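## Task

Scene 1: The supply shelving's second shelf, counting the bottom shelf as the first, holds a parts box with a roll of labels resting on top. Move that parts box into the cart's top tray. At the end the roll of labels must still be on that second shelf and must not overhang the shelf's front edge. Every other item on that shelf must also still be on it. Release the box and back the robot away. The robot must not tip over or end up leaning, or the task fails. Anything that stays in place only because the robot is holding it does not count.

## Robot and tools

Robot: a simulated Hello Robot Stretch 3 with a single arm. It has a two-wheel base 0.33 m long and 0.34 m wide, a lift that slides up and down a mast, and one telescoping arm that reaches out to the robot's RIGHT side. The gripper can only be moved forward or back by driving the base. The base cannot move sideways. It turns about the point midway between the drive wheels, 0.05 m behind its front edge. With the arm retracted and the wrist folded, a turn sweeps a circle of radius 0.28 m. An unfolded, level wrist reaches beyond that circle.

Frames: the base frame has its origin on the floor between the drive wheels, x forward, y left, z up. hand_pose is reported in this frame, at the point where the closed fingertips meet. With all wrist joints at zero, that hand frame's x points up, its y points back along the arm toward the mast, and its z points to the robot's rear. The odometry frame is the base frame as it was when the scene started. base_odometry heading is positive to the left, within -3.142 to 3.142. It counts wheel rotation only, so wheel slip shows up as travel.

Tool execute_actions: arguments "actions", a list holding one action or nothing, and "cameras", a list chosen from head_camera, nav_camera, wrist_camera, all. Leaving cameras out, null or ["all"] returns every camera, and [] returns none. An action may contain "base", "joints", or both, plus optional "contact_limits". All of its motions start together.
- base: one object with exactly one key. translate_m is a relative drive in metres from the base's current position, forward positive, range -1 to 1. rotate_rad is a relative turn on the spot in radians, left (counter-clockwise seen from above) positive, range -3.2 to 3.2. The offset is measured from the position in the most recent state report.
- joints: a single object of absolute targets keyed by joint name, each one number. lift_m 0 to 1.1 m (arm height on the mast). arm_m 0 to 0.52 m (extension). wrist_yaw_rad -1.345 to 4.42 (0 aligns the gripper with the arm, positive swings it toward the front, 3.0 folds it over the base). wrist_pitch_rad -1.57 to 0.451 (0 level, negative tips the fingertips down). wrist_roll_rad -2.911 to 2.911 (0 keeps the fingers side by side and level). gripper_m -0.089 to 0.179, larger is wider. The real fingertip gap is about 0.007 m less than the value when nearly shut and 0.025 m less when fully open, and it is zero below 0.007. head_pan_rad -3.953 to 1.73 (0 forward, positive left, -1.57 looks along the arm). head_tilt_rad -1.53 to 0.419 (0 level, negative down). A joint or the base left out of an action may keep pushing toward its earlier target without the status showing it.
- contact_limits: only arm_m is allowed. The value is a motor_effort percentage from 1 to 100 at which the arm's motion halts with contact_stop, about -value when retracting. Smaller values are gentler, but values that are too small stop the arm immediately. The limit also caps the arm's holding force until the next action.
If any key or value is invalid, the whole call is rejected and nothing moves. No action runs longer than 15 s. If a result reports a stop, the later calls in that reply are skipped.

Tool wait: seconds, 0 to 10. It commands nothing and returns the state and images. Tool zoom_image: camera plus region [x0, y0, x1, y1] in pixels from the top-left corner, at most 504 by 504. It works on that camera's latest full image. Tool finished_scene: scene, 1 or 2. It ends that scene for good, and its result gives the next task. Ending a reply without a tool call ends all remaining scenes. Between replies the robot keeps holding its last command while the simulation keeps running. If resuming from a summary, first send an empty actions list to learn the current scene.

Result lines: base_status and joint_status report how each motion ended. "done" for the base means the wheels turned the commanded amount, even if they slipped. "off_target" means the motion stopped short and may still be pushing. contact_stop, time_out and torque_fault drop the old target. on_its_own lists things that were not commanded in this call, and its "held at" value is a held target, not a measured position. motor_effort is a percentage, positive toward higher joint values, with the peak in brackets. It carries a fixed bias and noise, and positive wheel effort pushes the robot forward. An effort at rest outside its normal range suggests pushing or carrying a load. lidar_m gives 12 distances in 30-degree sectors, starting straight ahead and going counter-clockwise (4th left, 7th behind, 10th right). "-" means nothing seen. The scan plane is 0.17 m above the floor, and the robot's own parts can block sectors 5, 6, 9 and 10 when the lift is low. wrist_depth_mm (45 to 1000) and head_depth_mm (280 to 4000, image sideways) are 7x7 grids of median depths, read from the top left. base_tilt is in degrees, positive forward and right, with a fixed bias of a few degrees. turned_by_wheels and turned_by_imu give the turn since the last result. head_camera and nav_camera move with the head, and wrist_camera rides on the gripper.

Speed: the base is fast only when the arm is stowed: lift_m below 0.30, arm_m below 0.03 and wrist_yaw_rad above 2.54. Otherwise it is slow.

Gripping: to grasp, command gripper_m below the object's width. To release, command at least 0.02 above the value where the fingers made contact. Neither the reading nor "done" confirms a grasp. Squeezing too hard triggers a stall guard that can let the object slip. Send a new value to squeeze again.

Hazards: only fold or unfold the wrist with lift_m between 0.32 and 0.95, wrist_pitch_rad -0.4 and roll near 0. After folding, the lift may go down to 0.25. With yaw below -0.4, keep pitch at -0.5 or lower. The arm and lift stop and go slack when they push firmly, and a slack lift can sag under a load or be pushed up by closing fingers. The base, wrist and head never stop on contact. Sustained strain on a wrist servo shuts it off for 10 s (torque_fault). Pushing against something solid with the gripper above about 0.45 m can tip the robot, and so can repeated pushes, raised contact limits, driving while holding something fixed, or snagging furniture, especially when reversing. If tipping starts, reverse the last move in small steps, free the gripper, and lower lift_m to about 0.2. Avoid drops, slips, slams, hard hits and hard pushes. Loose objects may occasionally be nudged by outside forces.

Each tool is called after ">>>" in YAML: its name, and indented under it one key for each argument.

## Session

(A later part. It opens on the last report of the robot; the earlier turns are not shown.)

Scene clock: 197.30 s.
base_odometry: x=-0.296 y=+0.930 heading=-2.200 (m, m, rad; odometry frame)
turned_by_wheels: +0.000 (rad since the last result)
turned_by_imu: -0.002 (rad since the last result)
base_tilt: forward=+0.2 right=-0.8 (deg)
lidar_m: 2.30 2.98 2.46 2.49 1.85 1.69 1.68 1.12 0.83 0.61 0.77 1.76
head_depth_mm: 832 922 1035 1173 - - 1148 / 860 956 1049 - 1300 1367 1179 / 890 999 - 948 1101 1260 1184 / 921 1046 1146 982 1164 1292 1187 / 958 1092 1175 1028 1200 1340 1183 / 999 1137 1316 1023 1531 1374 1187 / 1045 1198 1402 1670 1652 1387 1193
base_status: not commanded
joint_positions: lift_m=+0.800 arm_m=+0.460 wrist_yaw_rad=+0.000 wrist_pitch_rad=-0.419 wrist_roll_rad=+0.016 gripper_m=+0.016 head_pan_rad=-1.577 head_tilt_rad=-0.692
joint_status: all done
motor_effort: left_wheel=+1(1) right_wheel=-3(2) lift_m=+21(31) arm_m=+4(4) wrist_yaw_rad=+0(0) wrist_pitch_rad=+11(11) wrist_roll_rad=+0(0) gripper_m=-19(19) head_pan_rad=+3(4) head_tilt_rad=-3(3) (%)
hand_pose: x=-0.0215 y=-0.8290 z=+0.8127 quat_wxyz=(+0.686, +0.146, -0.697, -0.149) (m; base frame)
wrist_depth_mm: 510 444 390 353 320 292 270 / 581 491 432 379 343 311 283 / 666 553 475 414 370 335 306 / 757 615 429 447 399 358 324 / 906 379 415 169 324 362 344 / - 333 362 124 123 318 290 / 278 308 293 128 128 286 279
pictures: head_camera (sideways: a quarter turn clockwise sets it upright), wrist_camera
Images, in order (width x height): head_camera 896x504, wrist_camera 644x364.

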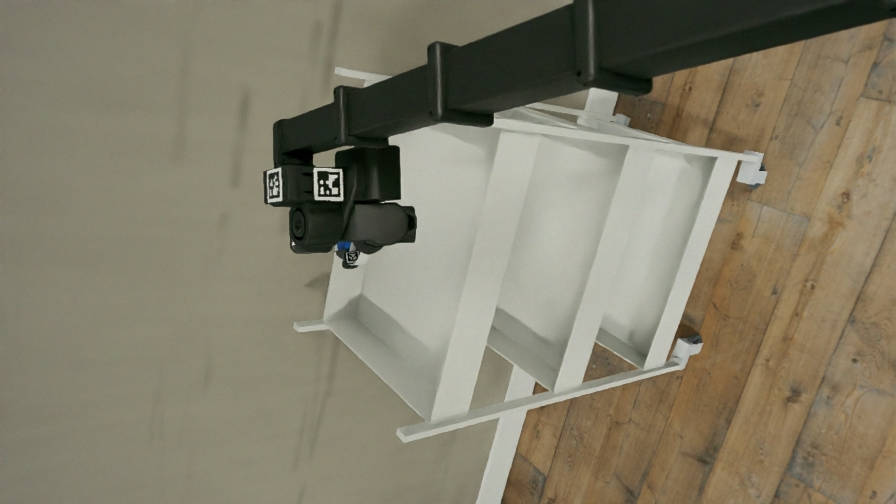

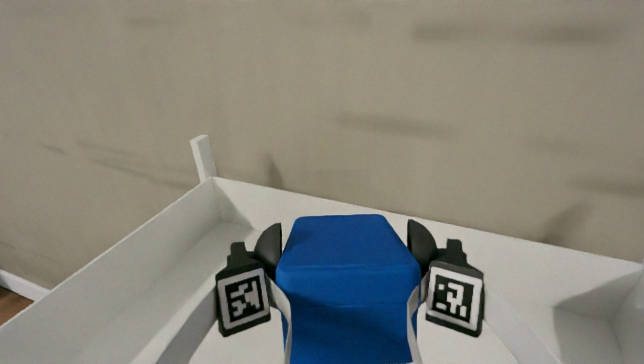

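>>> execute_actions:
  actions:
    - {"joints":{"lift_m":0.725}}
  cameras: ["head_camera","wrist_camera"]

Scene clock: 204.03 s.
base_odometry: x=-0.296 y=+0.930 heading=-2.200 (m, m, rad; odometry frame)
turned_by_wheels: +0.000 (rad since the last result)
turned_by_imu: -0.001 (rad since the last result)
base_tilt: forward=+0.3 right=-0.8 (deg)
lidar_m: 2.29 2.99 2.46 2.48 1.84 1.69 1.68 1.12 0.83 0.61 0.77 1.77
head_depth_mm: 827 924 1037 1192 1371 - - / 858 957 1067 1201 964 1336 1179 / 892 997 1113 919 1100 1265 1182 / 928 1039 1146 956 1163 1292 1180 / 955 1084 1183 1024 1202 1335 1186 / 1002 1135 1331 1021 1537 1382 1190 / 1045 1195 1403 1688 1664 1396 1192
base_status: not commanded
joint_positions: lift_m=+0.725 arm_m=+0.460 wrist_yaw_rad=+0.000 wrist_pitch_rad=-0.419 wrist_roll_rad=+0.016 gripper_m=+0.016 head_pan_rad=-1.577 head_tilt_rad=-0.692
joint_status: all done
motor_effort: left_wheel=+1(1) right_wheel=-3(2) lift_m=+21(18) arm_m=+4(4) wrist_yaw_rad=-1(0) wrist_pitch_rad=+12(11) wrist_roll_rad=+0(0) gripper_m=-19(19) head_pan_rad=+4(4) head_tilt_rad=-4(5) (%)
hand_pose: x=-0.0215 y=-0.8290 z=+0.7377 quat_wxyz=(+0.686, +0.146, -0.697, -0.149) (m; base frame)
wrist_depth_mm: 506 446 395 352 321 291 268 / 570 494 426 380 342 310 285 / 653 539 376 385 361 334 302 / 714 326 379 346 309 275 255 / 263 302 312 168 297 285 269 / 255 258 260 124 124 244 242 / 221 220 211 127 127 206 207
pictures: head_camera (sideways: a quarter turn clockwise sets it upright), wrist_camera
Images, in order (width x height): head_camera 896x504, wrist_camera 644x364.

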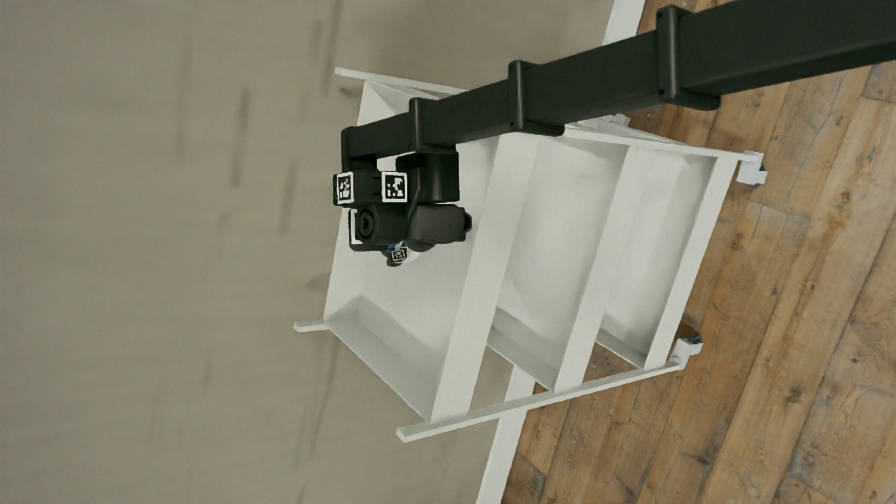

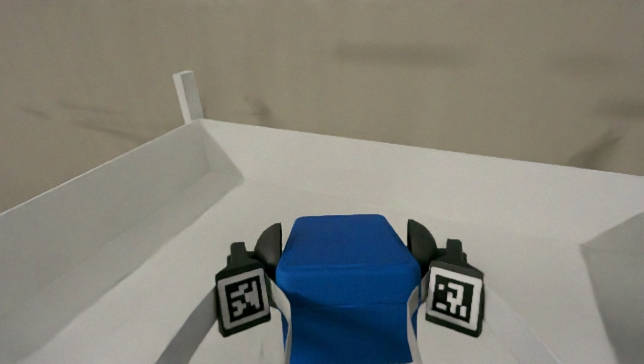

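>>> execute_actions:
  actions:
    - {"joints":{"lift_m":0.70}}
  cameras: []

>>> execute_actions:
  actions:
    - {"joints":{"lift_m":0.69}}
  cameras: []

>>> execute_actions:
  actions:
    - {"joints":{"lift_m":0.682}}
  cameras: ["head_camera","wrist_camera"]

Scene clock: 210.53 s.
base_odometry: x=-0.296 y=+0.930 heading=-2.200 (m, m, rad; odometry frame)
turned_by_wheels: +0.000 (rad since the last result)
turned_by_imu: -0.001 (rad since the last result)
base_tilt: forward=+0.3 right=-0.8 (deg)
lidar_m: 2.29 2.99 2.45 2.49 1.84 1.69 1.68 1.12 0.83 0.61 0.77 1.76
head_depth_mm: 829 925 1042 1188 1387 1426 - / 857 958 1065 1175 - 1339 1174 / 891 1001 1115 845 1102 1254 1181 / 921 1040 1146 969 1159 1298 1186 / 958 1093 1183 1031 1200 1328 1185 / 1001 1136 1321 1016 1533 1379 1192 / 1046 1194 1396 1689 1666 1387 1193
base_status: not commanded
joint_positions: lift_m=+0.700 arm_m=+0.460 wrist_yaw_rad=+0.000 wrist_pitch_rad=-0.419 wrist_roll_rad=+0.016 gripper_m=+0.016 head_pan_rad=-1.577 head_tilt_rad=-0.692
joint_status: all done
motor_effort: left_wheel=+1(1) right_wheel=-3(3) lift_m=+20(22) arm_m=+4(3) wrist_yaw_rad=-1(1) wrist_pitch_rad=+12(12) wrist_roll_rad=+0(0) gripper_m=-19(19) head_pan_rad=+3(4) head_tilt_rad=-4(4) (%)
hand_pose: x=-0.0215 y=-0.8290 z=+0.7127 quat_wxyz=(+0.686, +0.146, -0.697, -0.149) (m; base frame)
wrist_depth_mm: 506 447 395 356 317 293 270 / 570 492 419 380 343 312 286 / 656 335 365 324 295 273 293 / 259 315 338 330 304 275 249 / 256 273 273 169 257 255 251 / 229 225 227 124 123 214 210 / 194 192 184 127 128 181 182
pictures: none
No camera images: the call's "cameras" was empty. Leave "cameras" out to get every camera's image.

Scene clock: 211.27 s.
base_odometry: x=-0.296 y=+0.930 heading=-2.200 (m, m, rad; odometry frame)
turned_by_wheels: +0.000 (rad since the last result)
turned_by_imu: +0.000 (rad since the last result)
base_tilt: forward=+0.3 right=-0.8 (deg)
lidar_m: 2.29 2.99 2.46 2.49 1.85 1.69 1.69 1.11 0.83 0.61 0.77 1.76
head_depth_mm: 829 922 1043 1200 1388 1395 - / 860 954 1064 1174 - 1337 1174 / 886 999 1102 881 1098 1258 1185 / 927 1041 1145 989 1163 1292 1181 / 954 1087 1173 1025 1198 1335 1184 / 1007 1137 1315 1019 1537 1381 1194 / 1040 1196 1393 1692 1668 1385 1191
base_status: not commanded
joint_positions: lift_m=+0.690 arm_m=+0.460 wrist_yaw_rad=+0.000 wrist_pitch_rad=-0.419 wrist_roll_rad=+0.016 gripper_m=+0.016 head_pan_rad=-1.577 head_tilt_rad=-0.692
joint_status: all done
motor_effort: left_wheel=+1(1) right_wheel=-2(2) lift_m=+17(24) arm_m=+3(4) wrist_yaw_rad=+1(0) wrist_pitch_rad=+11(12) wrist_roll_rad=+0(0) gripper_m=-19(20) head_pan_rad=+3(4) head_tilt_rad=-3(3) (%)
hand_pose: x=-0.0215 y=-0.8290 z=+0.7029 quat_wxyz=(+0.686, +0.146, -0.697, -0.148) (m; base frame)
wrist_depth_mm: 504 447 395 354 321 292 269 / 573 488 414 382 345 309 285 / 641 324 370 324 290 264 244 / 259 309 322 315 295 275 251 / 252 260 258 168 245 242 238 / 217 214 215 124 123 202 199 / 184 183 174 127 128 171 172
pictures: none
No camera images: the call's "cameras" was empty. Leave "cameras" out to get every camera's image.

Scene clock: 211.90 s.
base_odometry: x=-0.296 y=+0.930 heading=-2.200 (m, m, rad; odometry frame)
turned_by_wheels: +0.000 (rad since the last result)
turned_by_imu: +0.000 (rad since the last result)
base_tilt: forward=+0.3 right=-0.8 (deg)
lidar_m: 2.29 2.99 2.45 2.49 1.84 1.69 1.69 1.12 0.83 0.61 0.77 1.76
head_depth_mm: 827 924 1040 1193 1399 1393 - / 854 960 1070 1146 - 1338 1175 / 884 997 1110 - 1099 1257 1182 / 926 1045 1142 970 1159 1295 1175 / 962 1087 1178 1024 1206 1331 1183 / 996 1145 1314 1022 1524 1397 1195 / 1046 1201 1396 1669 1662 1382 1194
base_status: not commanded
joint_positions: lift_m=+0.687 arm_m=+0.460 wrist_yaw_rad=-0.001 wrist_pitch_rad=-0.394 wrist_roll_rad=+0.022 gripper_m=+0.016 head_pan_rad=-1.577 head_tilt_rad=-0.692
joint_status: lift_m contact_stop (moved -0.004 of -0.008)
on_its_own: lift_m is slack since a contact_stop, until your next command for it (your +0.682 is given up)
motor_effort: left_wheel=+0(1) right_wheel=+4(5) lift_m=+28(29) arm_m=+2(4) wrist_yaw_rad=+1(0) wrist_pitch_rad=-3(11) wrist_roll_rad=-2(3) gripper_m=-19(18) head_pan_rad=+3(4) head_tilt_rad=-4(3) (%)
hand_pose: x=-0.0218 y=-0.8322 z=+0.7049 quat_wxyz=(+0.686, +0.137, -0.701, -0.140) (m; base frame)
wrist_depth_mm: 504 444 391 350 317 292 269 / 566 494 420 375 341 308 284 / 644 339 361 323 292 265 291 / 259 308 343 324 299 272 246 / 257 270 269 169 252 250 245 / 224 220 221 123 123 206 204 / 188 188 177 128 128 173 174
pictures: head_camera (sideways: a quarter turn clockwise sets it upright), wrist_camera
Images, in order (width x height): head_camera 896x504, wrist_camera 644x364.

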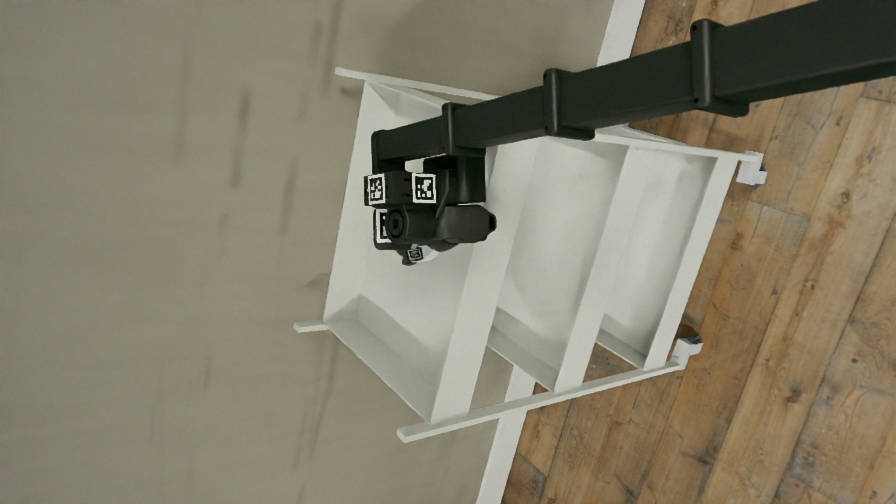

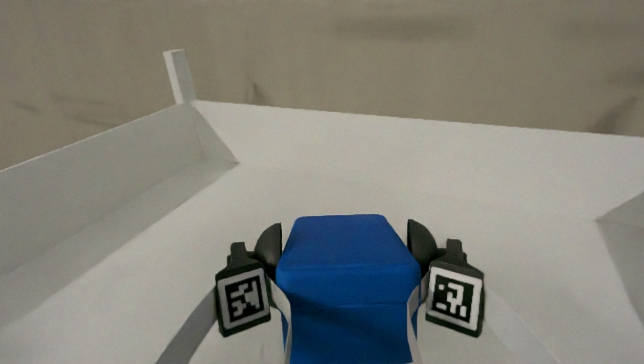

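>>> execute_actions:
  actions:
    - {"joints":{"lift_m":0.70}}
  cameras: []

>>> execute_actions:
  actions:
    - {"joints":{"arm_m":0.51}}
  cameras: []

>>> execute_actions:
  actions:
    - {"joints":{"lift_m":0.688}}
  cameras: []

>>> execute_actions:
  actions:
    - {"joints":{"lift_m":0.682}}
  cameras: ["wrist_camera"]

Scene clock: 218.30 s.
base_odometry: x=-0.296 y=+0.930 heading=-2.200 (m, m, rad; odometry frame)
turned_by_wheels: +0.000 (rad since the last result)
turned_by_imu: -0.001 (rad since the last result)
base_tilt: forward=+0.2 right=-0.8 (deg)
lidar_m: 2.29 2.98 2.46 2.48 1.85 1.69 1.68 1.12 0.83 0.61 0.77 1.77
head_depth_mm: 829 922 1036 1183 1387 1426 - / 860 956 1065 1178 - 1341 1178 / 891 999 1114 847 1101 1251 1185 / 923 1037 1138 971 1169 1294 1179 / 960 1089 1176 1036 1198 1324 1182 / 997 1135 1324 1022 1517 1377 1186 / 1039 1197 1392 1683 1680 1394 1195
base_status: not commanded
joint_positions: lift_m=+0.700 arm_m=+0.460 wrist_yaw_rad=-0.001 wrist_pitch_rad=-0.417 wrist_roll_rad=+0.022 gripper_m=+0.016 head_pan_rad=-1.577 head_tilt_rad=-0.692
joint_status: all done
motor_effort: left_wheel=+1(1) right_wheel=-1(3) lift_m=+36(35) arm_m=+2(3) wrist_yaw_rad=+1(2) wrist_pitch_rad=+10(12) wrist_roll_rad=-2(2) gripper_m=-19(19) head_pan_rad=+4(3) head_tilt_rad=-4(4) (%)
hand_pose: x=-0.0218 y=-0.8293 z=+0.7125 quat_wxyz=(+0.684, +0.145, -0.699, -0.149) (m; base frame)
wrist_depth_mm: 504 443 393 350 320 292 269 / 570 481 423 381 341 310 286 / 642 338 368 327 294 272 291 / 261 312 342 332 301 278 250 / 255 275 274 168 256 255 249 / 230 226 228 124 124 214 209 / 194 193 184 128 128 179 181
pictures: none
No camera images: the call's "cameras" was empty. Leave "cameras" out to get every camera's image.

Scene clock: 219.77 s.
base_odometry: x=-0.296 y=+0.930 heading=-2.200 (m, m, rad; odometry frame)
turned_by_wheels: +0.000 (rad since the last result)
turned_by_imu: +0.000 (rad since the last result)
base_tilt: forward=+0.2 right=-0.8 (deg)
lidar_m: 2.29 2.99 2.45 2.48 1.85 1.69 1.69 1.11 0.83 0.61 0.77 1.77
head_depth_mm: 828 922 1037 1187 1376 1402 - / 862 957 1063 1177 - 1331 1176 / 892 998 1110 917 1093 1262 1180 / 921 1043 1149 954 1166 1291 1179 / 958 1090 1182 1022 1207 1329 1193 / 1003 1136 1308 1014 1531 1381 1190 / 1041 1194 1391 1678 1663 1383 1193
base_status: not commanded
joint_positions: lift_m=+0.700 arm_m=+0.510 wrist_yaw_rad=-0.001 wrist_pitch_rad=-0.418 wrist_roll_rad=+0.022 gripper_m=+0.016 head_pan_rad=-1.577 head_tilt_rad=-0.692
joint_status: all done
motor_effort: left_wheel=+1(1) right_wheel=-2(1) lift_m=+35(36) arm_m=+4(5) wrist_yaw_rad=+1(3) wrist_pitch_rad=+11(11) wrist_roll_rad=-2(2) gripper_m=-20(19) head_pan_rad=+4(3) head_tilt_rad=-4(3) (%)
hand_pose: x=-0.0218 y=-0.8791 z=+0.7123 quat_wxyz=(+0.684, +0.145, -0.699, -0.149) (m; base frame)
wrist_depth_mm: 440 385 340 306 279 255 234 / 494 424 371 330 299 273 247 / 570 330 316 332 308 285 265 / 251 302 326 295 258 229 210 / 245 273 275 168 257 244 222 / 229 225 228 124 123 213 209 / 195 193 184 127 128 180 180
pictures: none
No camera images: the call's "cameras" was empty. Leave "cameras" out to get every camera's image.

Scene clock: 220.53 s.
base_odometry: x=-0.296 y=+0.930 heading=-2.200 (m, m, rad; odometry frame)
turned_by_wheels: +0.000 (rad since the last result)
turned_by_imu: +0.000 (rad since the last result)
base_tilt: forward=+0.3 right=-0.8 (deg)
lidar_m: 2.29 3.00 2.46 2.49 1.84 1.69 1.69 1.11 0.83 0.61 0.77 1.76
head_depth_mm: 830 923 1043 1185 1399 1393 - / 858 961 1068 1159 - 1333 1176 / 889 1003 1119 917 1102 1258 1177 / 922 1043 1155 954 1171 1299 1183 / 958 1086 1177 1029 1212 1330 1181 / 998 1138 1323 1016 1521 1377 1197 / 1036 1191 1393 1692 1657 1393 1192
base_status: not commanded
joint_positions: lift_m=+0.688 arm_m=+0.510 wrist_yaw_rad=-0.001 wrist_pitch_rad=-0.418 wrist_roll_rad=+0.022 gripper_m=+0.016 head_pan_rad=-1.577 head_tilt_rad=-0.692
joint_status: all done
motor_effort: left_wheel=+1(1) right_wheel=-2(1) lift_m=+20(34) arm_m=+3(3) wrist_yaw_rad=+1(0) wrist_pitch_rad=+11(11) wrist_roll_rad=-2(2) gripper_m=-19(19) head_pan_rad=+3(4) head_tilt_rad=-4(4) (%)
hand_pose: x=-0.0218 y=-0.8791 z=+0.7009 quat_wxyz=(+0.684, +0.145, -0.699, -0.149) (m; base frame)
wrist_depth_mm: 438 385 345 308 276 255 235 / 487 429 373 330 297 269 248 / 547 306 307 276 253 278 262 / 241 293 315 286 257 229 209 / 239 255 260 166 240 237 221 / 216 212 213 123 123 198 195 / 182 180 173 128 129 168 168
pictures: none
No camera images: the call's "cameras" was empty. Leave "cameras" out to get every camera's image.

Scene clock: 221.17 s.
base_odometry: x=-0.296 y=+0.930 heading=-2.200 (m, m, rad; odometry frame)
turned_by_wheels: +0.000 (rad since the last result)
turned_by_imu: +0.000 (rad since the last result)
base_tilt: forward=+0.2 right=-0.9 (deg)
lidar_m: 2.29 2.99 2.45 2.48 1.84 1.69 1.69 1.11 0.83 0.61 0.77 1.76
head_depth_mm: 826 922 1037 1192 1394 1398 - / 861 959 1061 1155 - 1332 1173 / 889 995 1117 918 1104 1256 1189 / 921 1045 1146 956 1162 1299 1186 / 961 1086 1176 1023 1211 1329 1181 / 996 1139 1320 1023 1530 1388 1192 / 1044 1195 1399 1688 1667 1395 1190
base_status: not commanded
joint_positions: lift_m=+0.682 arm_m=+0.510 wrist_yaw_rad=-0.001 wrist_pitch_rad=-0.412 wrist_roll_rad=+0.022 gripper_m=+0.016 head_pan_rad=-1.577 head_tilt_rad=-0.692
joint_status: all done
motor_effort: left_wheel=+1(1) right_wheel=-2(1) lift_m=+19(20) arm_m=+3(3) wrist_yaw_rad=+0(0) wrist_pitch_rad=+8(11) wrist_roll_rad=-2(2) gripper_m=-19(19) head_pan_rad=+4(3) head_tilt_rad=-3(3) (%)
hand_pose: x=-0.0218 y=-0.8798 z=+0.6963 quat_wxyz=(+0.685, +0.143, -0.699, -0.147) (m; base frame)
wrist_depth_mm: 443 388 343 306 278 254 235 / 493 424 372 330 299 272 248 / 529 304 303 272 249 271 255 / 242 288 309 286 254 229 208 / 238 250 254 161 225 230 218 / 208 205 206 124 123 192 190 / 176 175 167 129 131 163 163
pictures: wrist_camera
Images, in order (width x height): wrist_camera 644x364.

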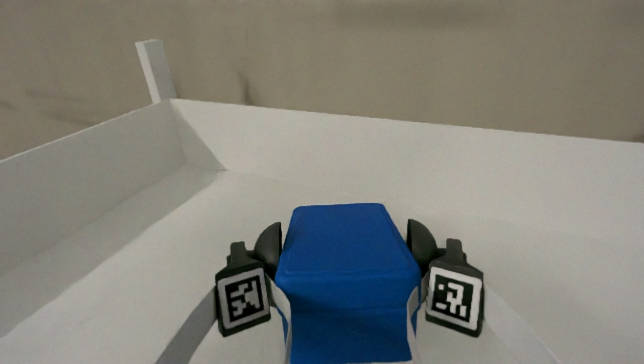

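The box is pivoting flat. A bit more, then release.

>>> execute_actions:
  actions:
    - {"joints":{"lift_m":0.675}}
  cameras: []

>>> execute_actions:
  actions:
    - {"joints":{"gripper_m":0.09}}
  cameras: ["wrist_camera"]

>>> execute_actions:
  actions:
    - {"joints":{"lift_m":0.80}}
  cameras: []

>>> execute_actions:
  actions:
    - {"joints":{"arm_m":0.02,"head_pan_rad":-0.6,"head_tilt_rad":-0.4}}

Scene clock: 227.73 s.
base_odometry: x=-0.296 y=+0.930 heading=-2.200 (m, m, rad; odometry frame)
turned_by_wheels: +0.000 (rad since the last result)
turned_by_imu: -0.001 (rad since the last result)
base_tilt: forward=+0.2 right=-0.7 (deg)
lidar_m: 2.30 2.99 2.46 2.49 1.85 1.69 1.69 1.11 0.83 0.61 0.77 1.76
head_depth_mm: 829 921 1034 1189 1395 1390 - / 859 955 1069 1147 - 1341 1177 / 891 995 1115 924 1095 1265 1183 / 924 1040 1137 951 1162 1292 1181 / 961 1090 1172 1021 1199 1323 1175 / 999 1141 1325 1022 1533 1383 1183 / 1035 1192 1398 1684 1667 1393 1196
base_status: not commanded
joint_positions: lift_m=+0.675 arm_m=+0.510 wrist_yaw_rad=-0.001 wrist_pitch_rad=-0.411 wrist_roll_rad=+0.022 gripper_m=+0.016 head_pan_rad=-1.577 head_tilt_rad=-0.692
joint_status: all done
motor_effort: left_wheel=+1(1) right_wheel=-1(2) lift_m=+19(17) arm_m=+3(3) wrist_yaw_rad=+1(1) wrist_pitch_rad=+6(7) wrist_roll_rad=-2(2) gripper_m=-19(19) head_pan_rad=+3(4) head_tilt_rad=-3(3) (%)
hand_pose: x=-0.0218 y=-0.8800 z=+0.6896 quat_wxyz=(+0.685, +0.143, -0.699, -0.146) (m; base frame)
wrist_depth_mm: 442 381 341 307 277 253 235 / 497 419 365 332 296 271 248 / 519 293 301 266 241 221 203 / 240 286 300 276 251 228 207 / 233 239 242 156 173 223 214 / 198 196 201 124 124 184 181 / 169 168 159 131 135 156 157
pictures: none
No camera images: the call's "cameras" was empty. Leave "cameras" out to get every camera's image.

Scene clock: 228.97 s.
base_odometry: x=-0.296 y=+0.930 heading=-2.200 (m, m, rad; odometry frame)
turned_by_wheels: +0.000 (rad since the last result)
turned_by_imu: +0.000 (rad since the last result)
base_tilt: forward=+0.2 right=-0.8 (deg)
lidar_m: 2.30 2.98 2.46 2.48 1.84 1.69 1.69 1.11 0.83 0.61 0.77 1.76
head_depth_mm: 830 923 1039 1189 1390 1393 - / 859 959 1071 1155 - 1332 1173 / 887 1002 1117 922 1100 1265 1178 / 921 1040 1143 974 1167 1297 1186 / 956 1090 1174 1029 1209 1334 1184 / 995 1138 1310 1022 1548 1380 1188 / 1039 1200 1394 1690 1656 1386 1200
base_status: not commanded
joint_positions: lift_m=+0.675 arm_m=+0.510 wrist_yaw_rad=-0.001 wrist_pitch_rad=-0.414 wrist_roll_rad=+0.022 gripper_m=+0.090 head_pan_rad=-1.577 head_tilt_rad=-0.692
joint_status: all done
motor_effort: left_wheel=+1(1) right_wheel=-2(2) lift_m=+20(20) arm_m=+3(3) wrist_yaw_rad=+0(0) wrist_pitch_rad=+8(9) wrist_roll_rad=-2(2) gripper_m=+1(78) head_pan_rad=+4(3) head_tilt_rad=-4(3) (%)
hand_pose: x=-0.0217 y=-0.8796 z=+0.6889 quat_wxyz=(+0.685, +0.144, -0.699, -0.147) (m; base frame)
wrist_depth_mm: 441 381 342 307 277 255 235 / 493 415 366 331 298 271 249 / 376 294 304 266 241 220 201 / 239 286 295 279 254 230 207 / 231 237 242 167 205 220 213 / 197 196 - 136 140 189 181 / 168 166 161 131 140 153 155
pictures: wrist_camera
Images, in order (width x height): wrist_camera 644x364.

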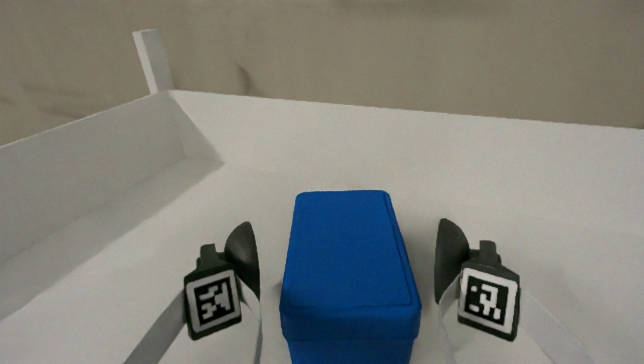

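Scene clock: 230.93 s.
base_odometry: x=-0.296 y=+0.930 heading=-2.200 (m, m, rad; odometry frame)
turned_by_wheels: +0.000 (rad since the last result)
turned_by_imu: +0.000 (rad since the last result)
base_tilt: forward=+0.3 right=-0.7 (deg)
lidar_m: 2.29 3.01 2.46 2.49 1.85 1.69 1.69 1.12 0.83 0.61 0.77 1.76
head_depth_mm: 829 926 1042 1173 - - 1149 / 861 960 1051 949 1235 1364 1175 / 891 998 - 983 1101 1247 1182 / 925 1039 1145 990 1164 1288 1182 / 958 1088 1183 1031 1204 1324 1200 / 996 1143 1313 1022 1530 1383 1190 / 1045 1195 1392 1699 1660 1394 1196
base_status: not commanded
joint_positions: lift_m=+0.800 arm_m=+0.510 wrist_yaw_rad=-0.001 wrist_pitch_rad=-0.414 wrist_roll_rad=+0.022 gripper_m=+0.090 head_pan_rad=-1.577 head_tilt_rad=-0.692
joint_status: all done
motor_effort: left_wheel=+1(1) right_wheel=-2(2) lift_m=+35(33) arm_m=+4(4) wrist_yaw_rad=+1(0) wrist_pitch_rad=+8(8) wrist_roll_rad=-2(2) gripper_m=-1(0) head_pan_rad=+3(4) head_tilt_rad=-4(3) (%)
hand_pose: x=-0.0217 y=-0.8796 z=+0.8133 quat_wxyz=(+0.685, +0.144, -0.699, -0.147) (m; base frame)
wrist_depth_mm: 442 386 345 307 277 254 234 / 490 432 371 329 300 271 247 / 559 475 410 356 322 291 262 / 664 535 442 397 347 313 280 / 766 595 370 347 369 331 301 / 931 321 - 338 315 335 310 / 267 298 297 264 293 284 255
pictures: none
No camera images: the call's "cameras" was empty. Leave "cameras" out to get every camera's image.

Scene clock: 235.73 s.
base_odometry: x=-0.296 y=+0.930 heading=-2.200 (m, m, rad; odometry frame)
turned_by_wheels: +0.000 (rad since the last result)
turned_by_imu: -0.001 (rad since the last result)
base_tilt: forward=+0.3 right=-0.8 (deg)
lidar_m: 2.29 3.00 2.45 2.49 1.85 1.69 1.69 1.12 0.83 0.61 0.77 1.76
head_depth_mm: 1750 1819 1898 1971 2020 1694 1373 / 2144 2282 2361 2116 2029 1709 1367 / 2524 2659 2879 2284 2062 1709 1379 / 2445 2611 2788 3039 2243 1703 1393 / 2363 2549 2789 2968 2281 1725 1382 / 2359 2536 2670 2902 2264 1730 1394 / 2295 2435 2604 2669 2307 1741 1391
base_status: not commanded
joint_positions: lift_m=+0.800 arm_m=+0.020 wrist_yaw_rad=+0.000 wrist_pitch_rad=-0.414 wrist_roll_rad=+0.020 gripper_m=+0.090 head_pan_rad=-0.607 head_tilt_rad=-0.409
joint_status: all done
motor_effort: left_wheel=+1(1) right_wheel=-2(2) lift_m=+35(35) arm_m=-3(2) wrist_yaw_rad=+0(1) wrist_pitch_rad=+8(8) wrist_roll_rad=-2(2) gripper_m=+0(0) head_pan_rad=+4(45) head_tilt_rad=+4(23) (%)
hand_pose: x=-0.0216 y=-0.3901 z=+0.8133 quat_wxyz=(+0.685, +0.144, -0.699, -0.147) (m; base frame)
wrist_depth_mm: - 965 843 758 679 620 581 / - - 926 801 719 667 608 / - - 698 675 672 714 646 / - - 519 468 432 768 694 / - - 898 826 754 809 750 / - - - 694 678 866 789 / - - 878 847 630 953 842
pictures: head_camera (sideways: a quarter turn clockwise sets it upright), nav_camera (sideways: a quarter turn counterclockwise sets it upright), wrist_camera
Images, in order (width x height): head_camera 896x504, nav_camera 672x504, wrist_camera 644x364.

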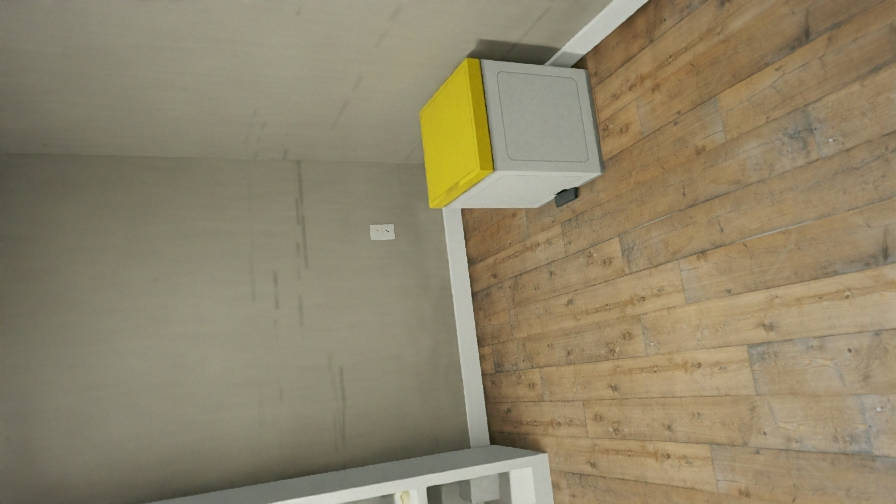

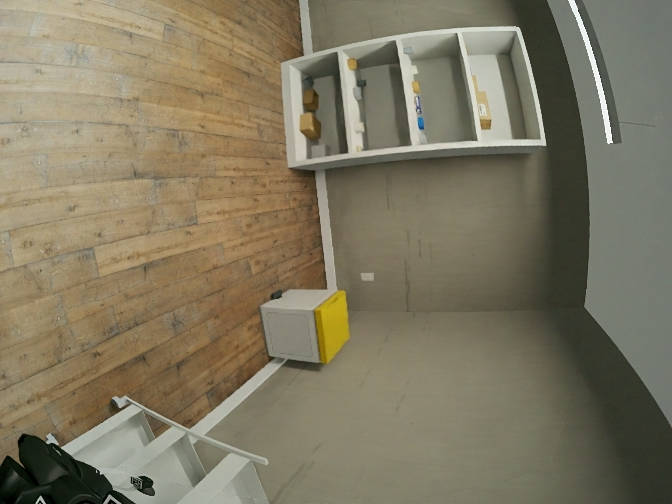

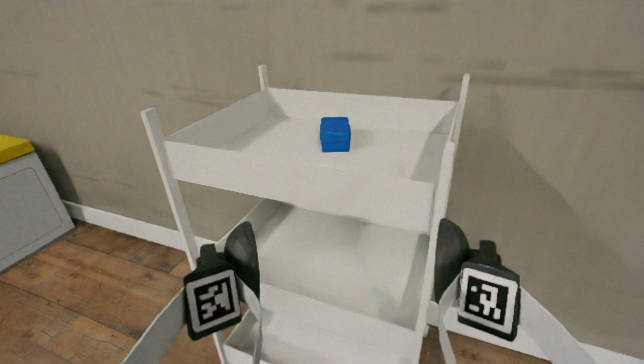

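>>> finished_scene:
  scene: 1

The scene is finished: the task was done.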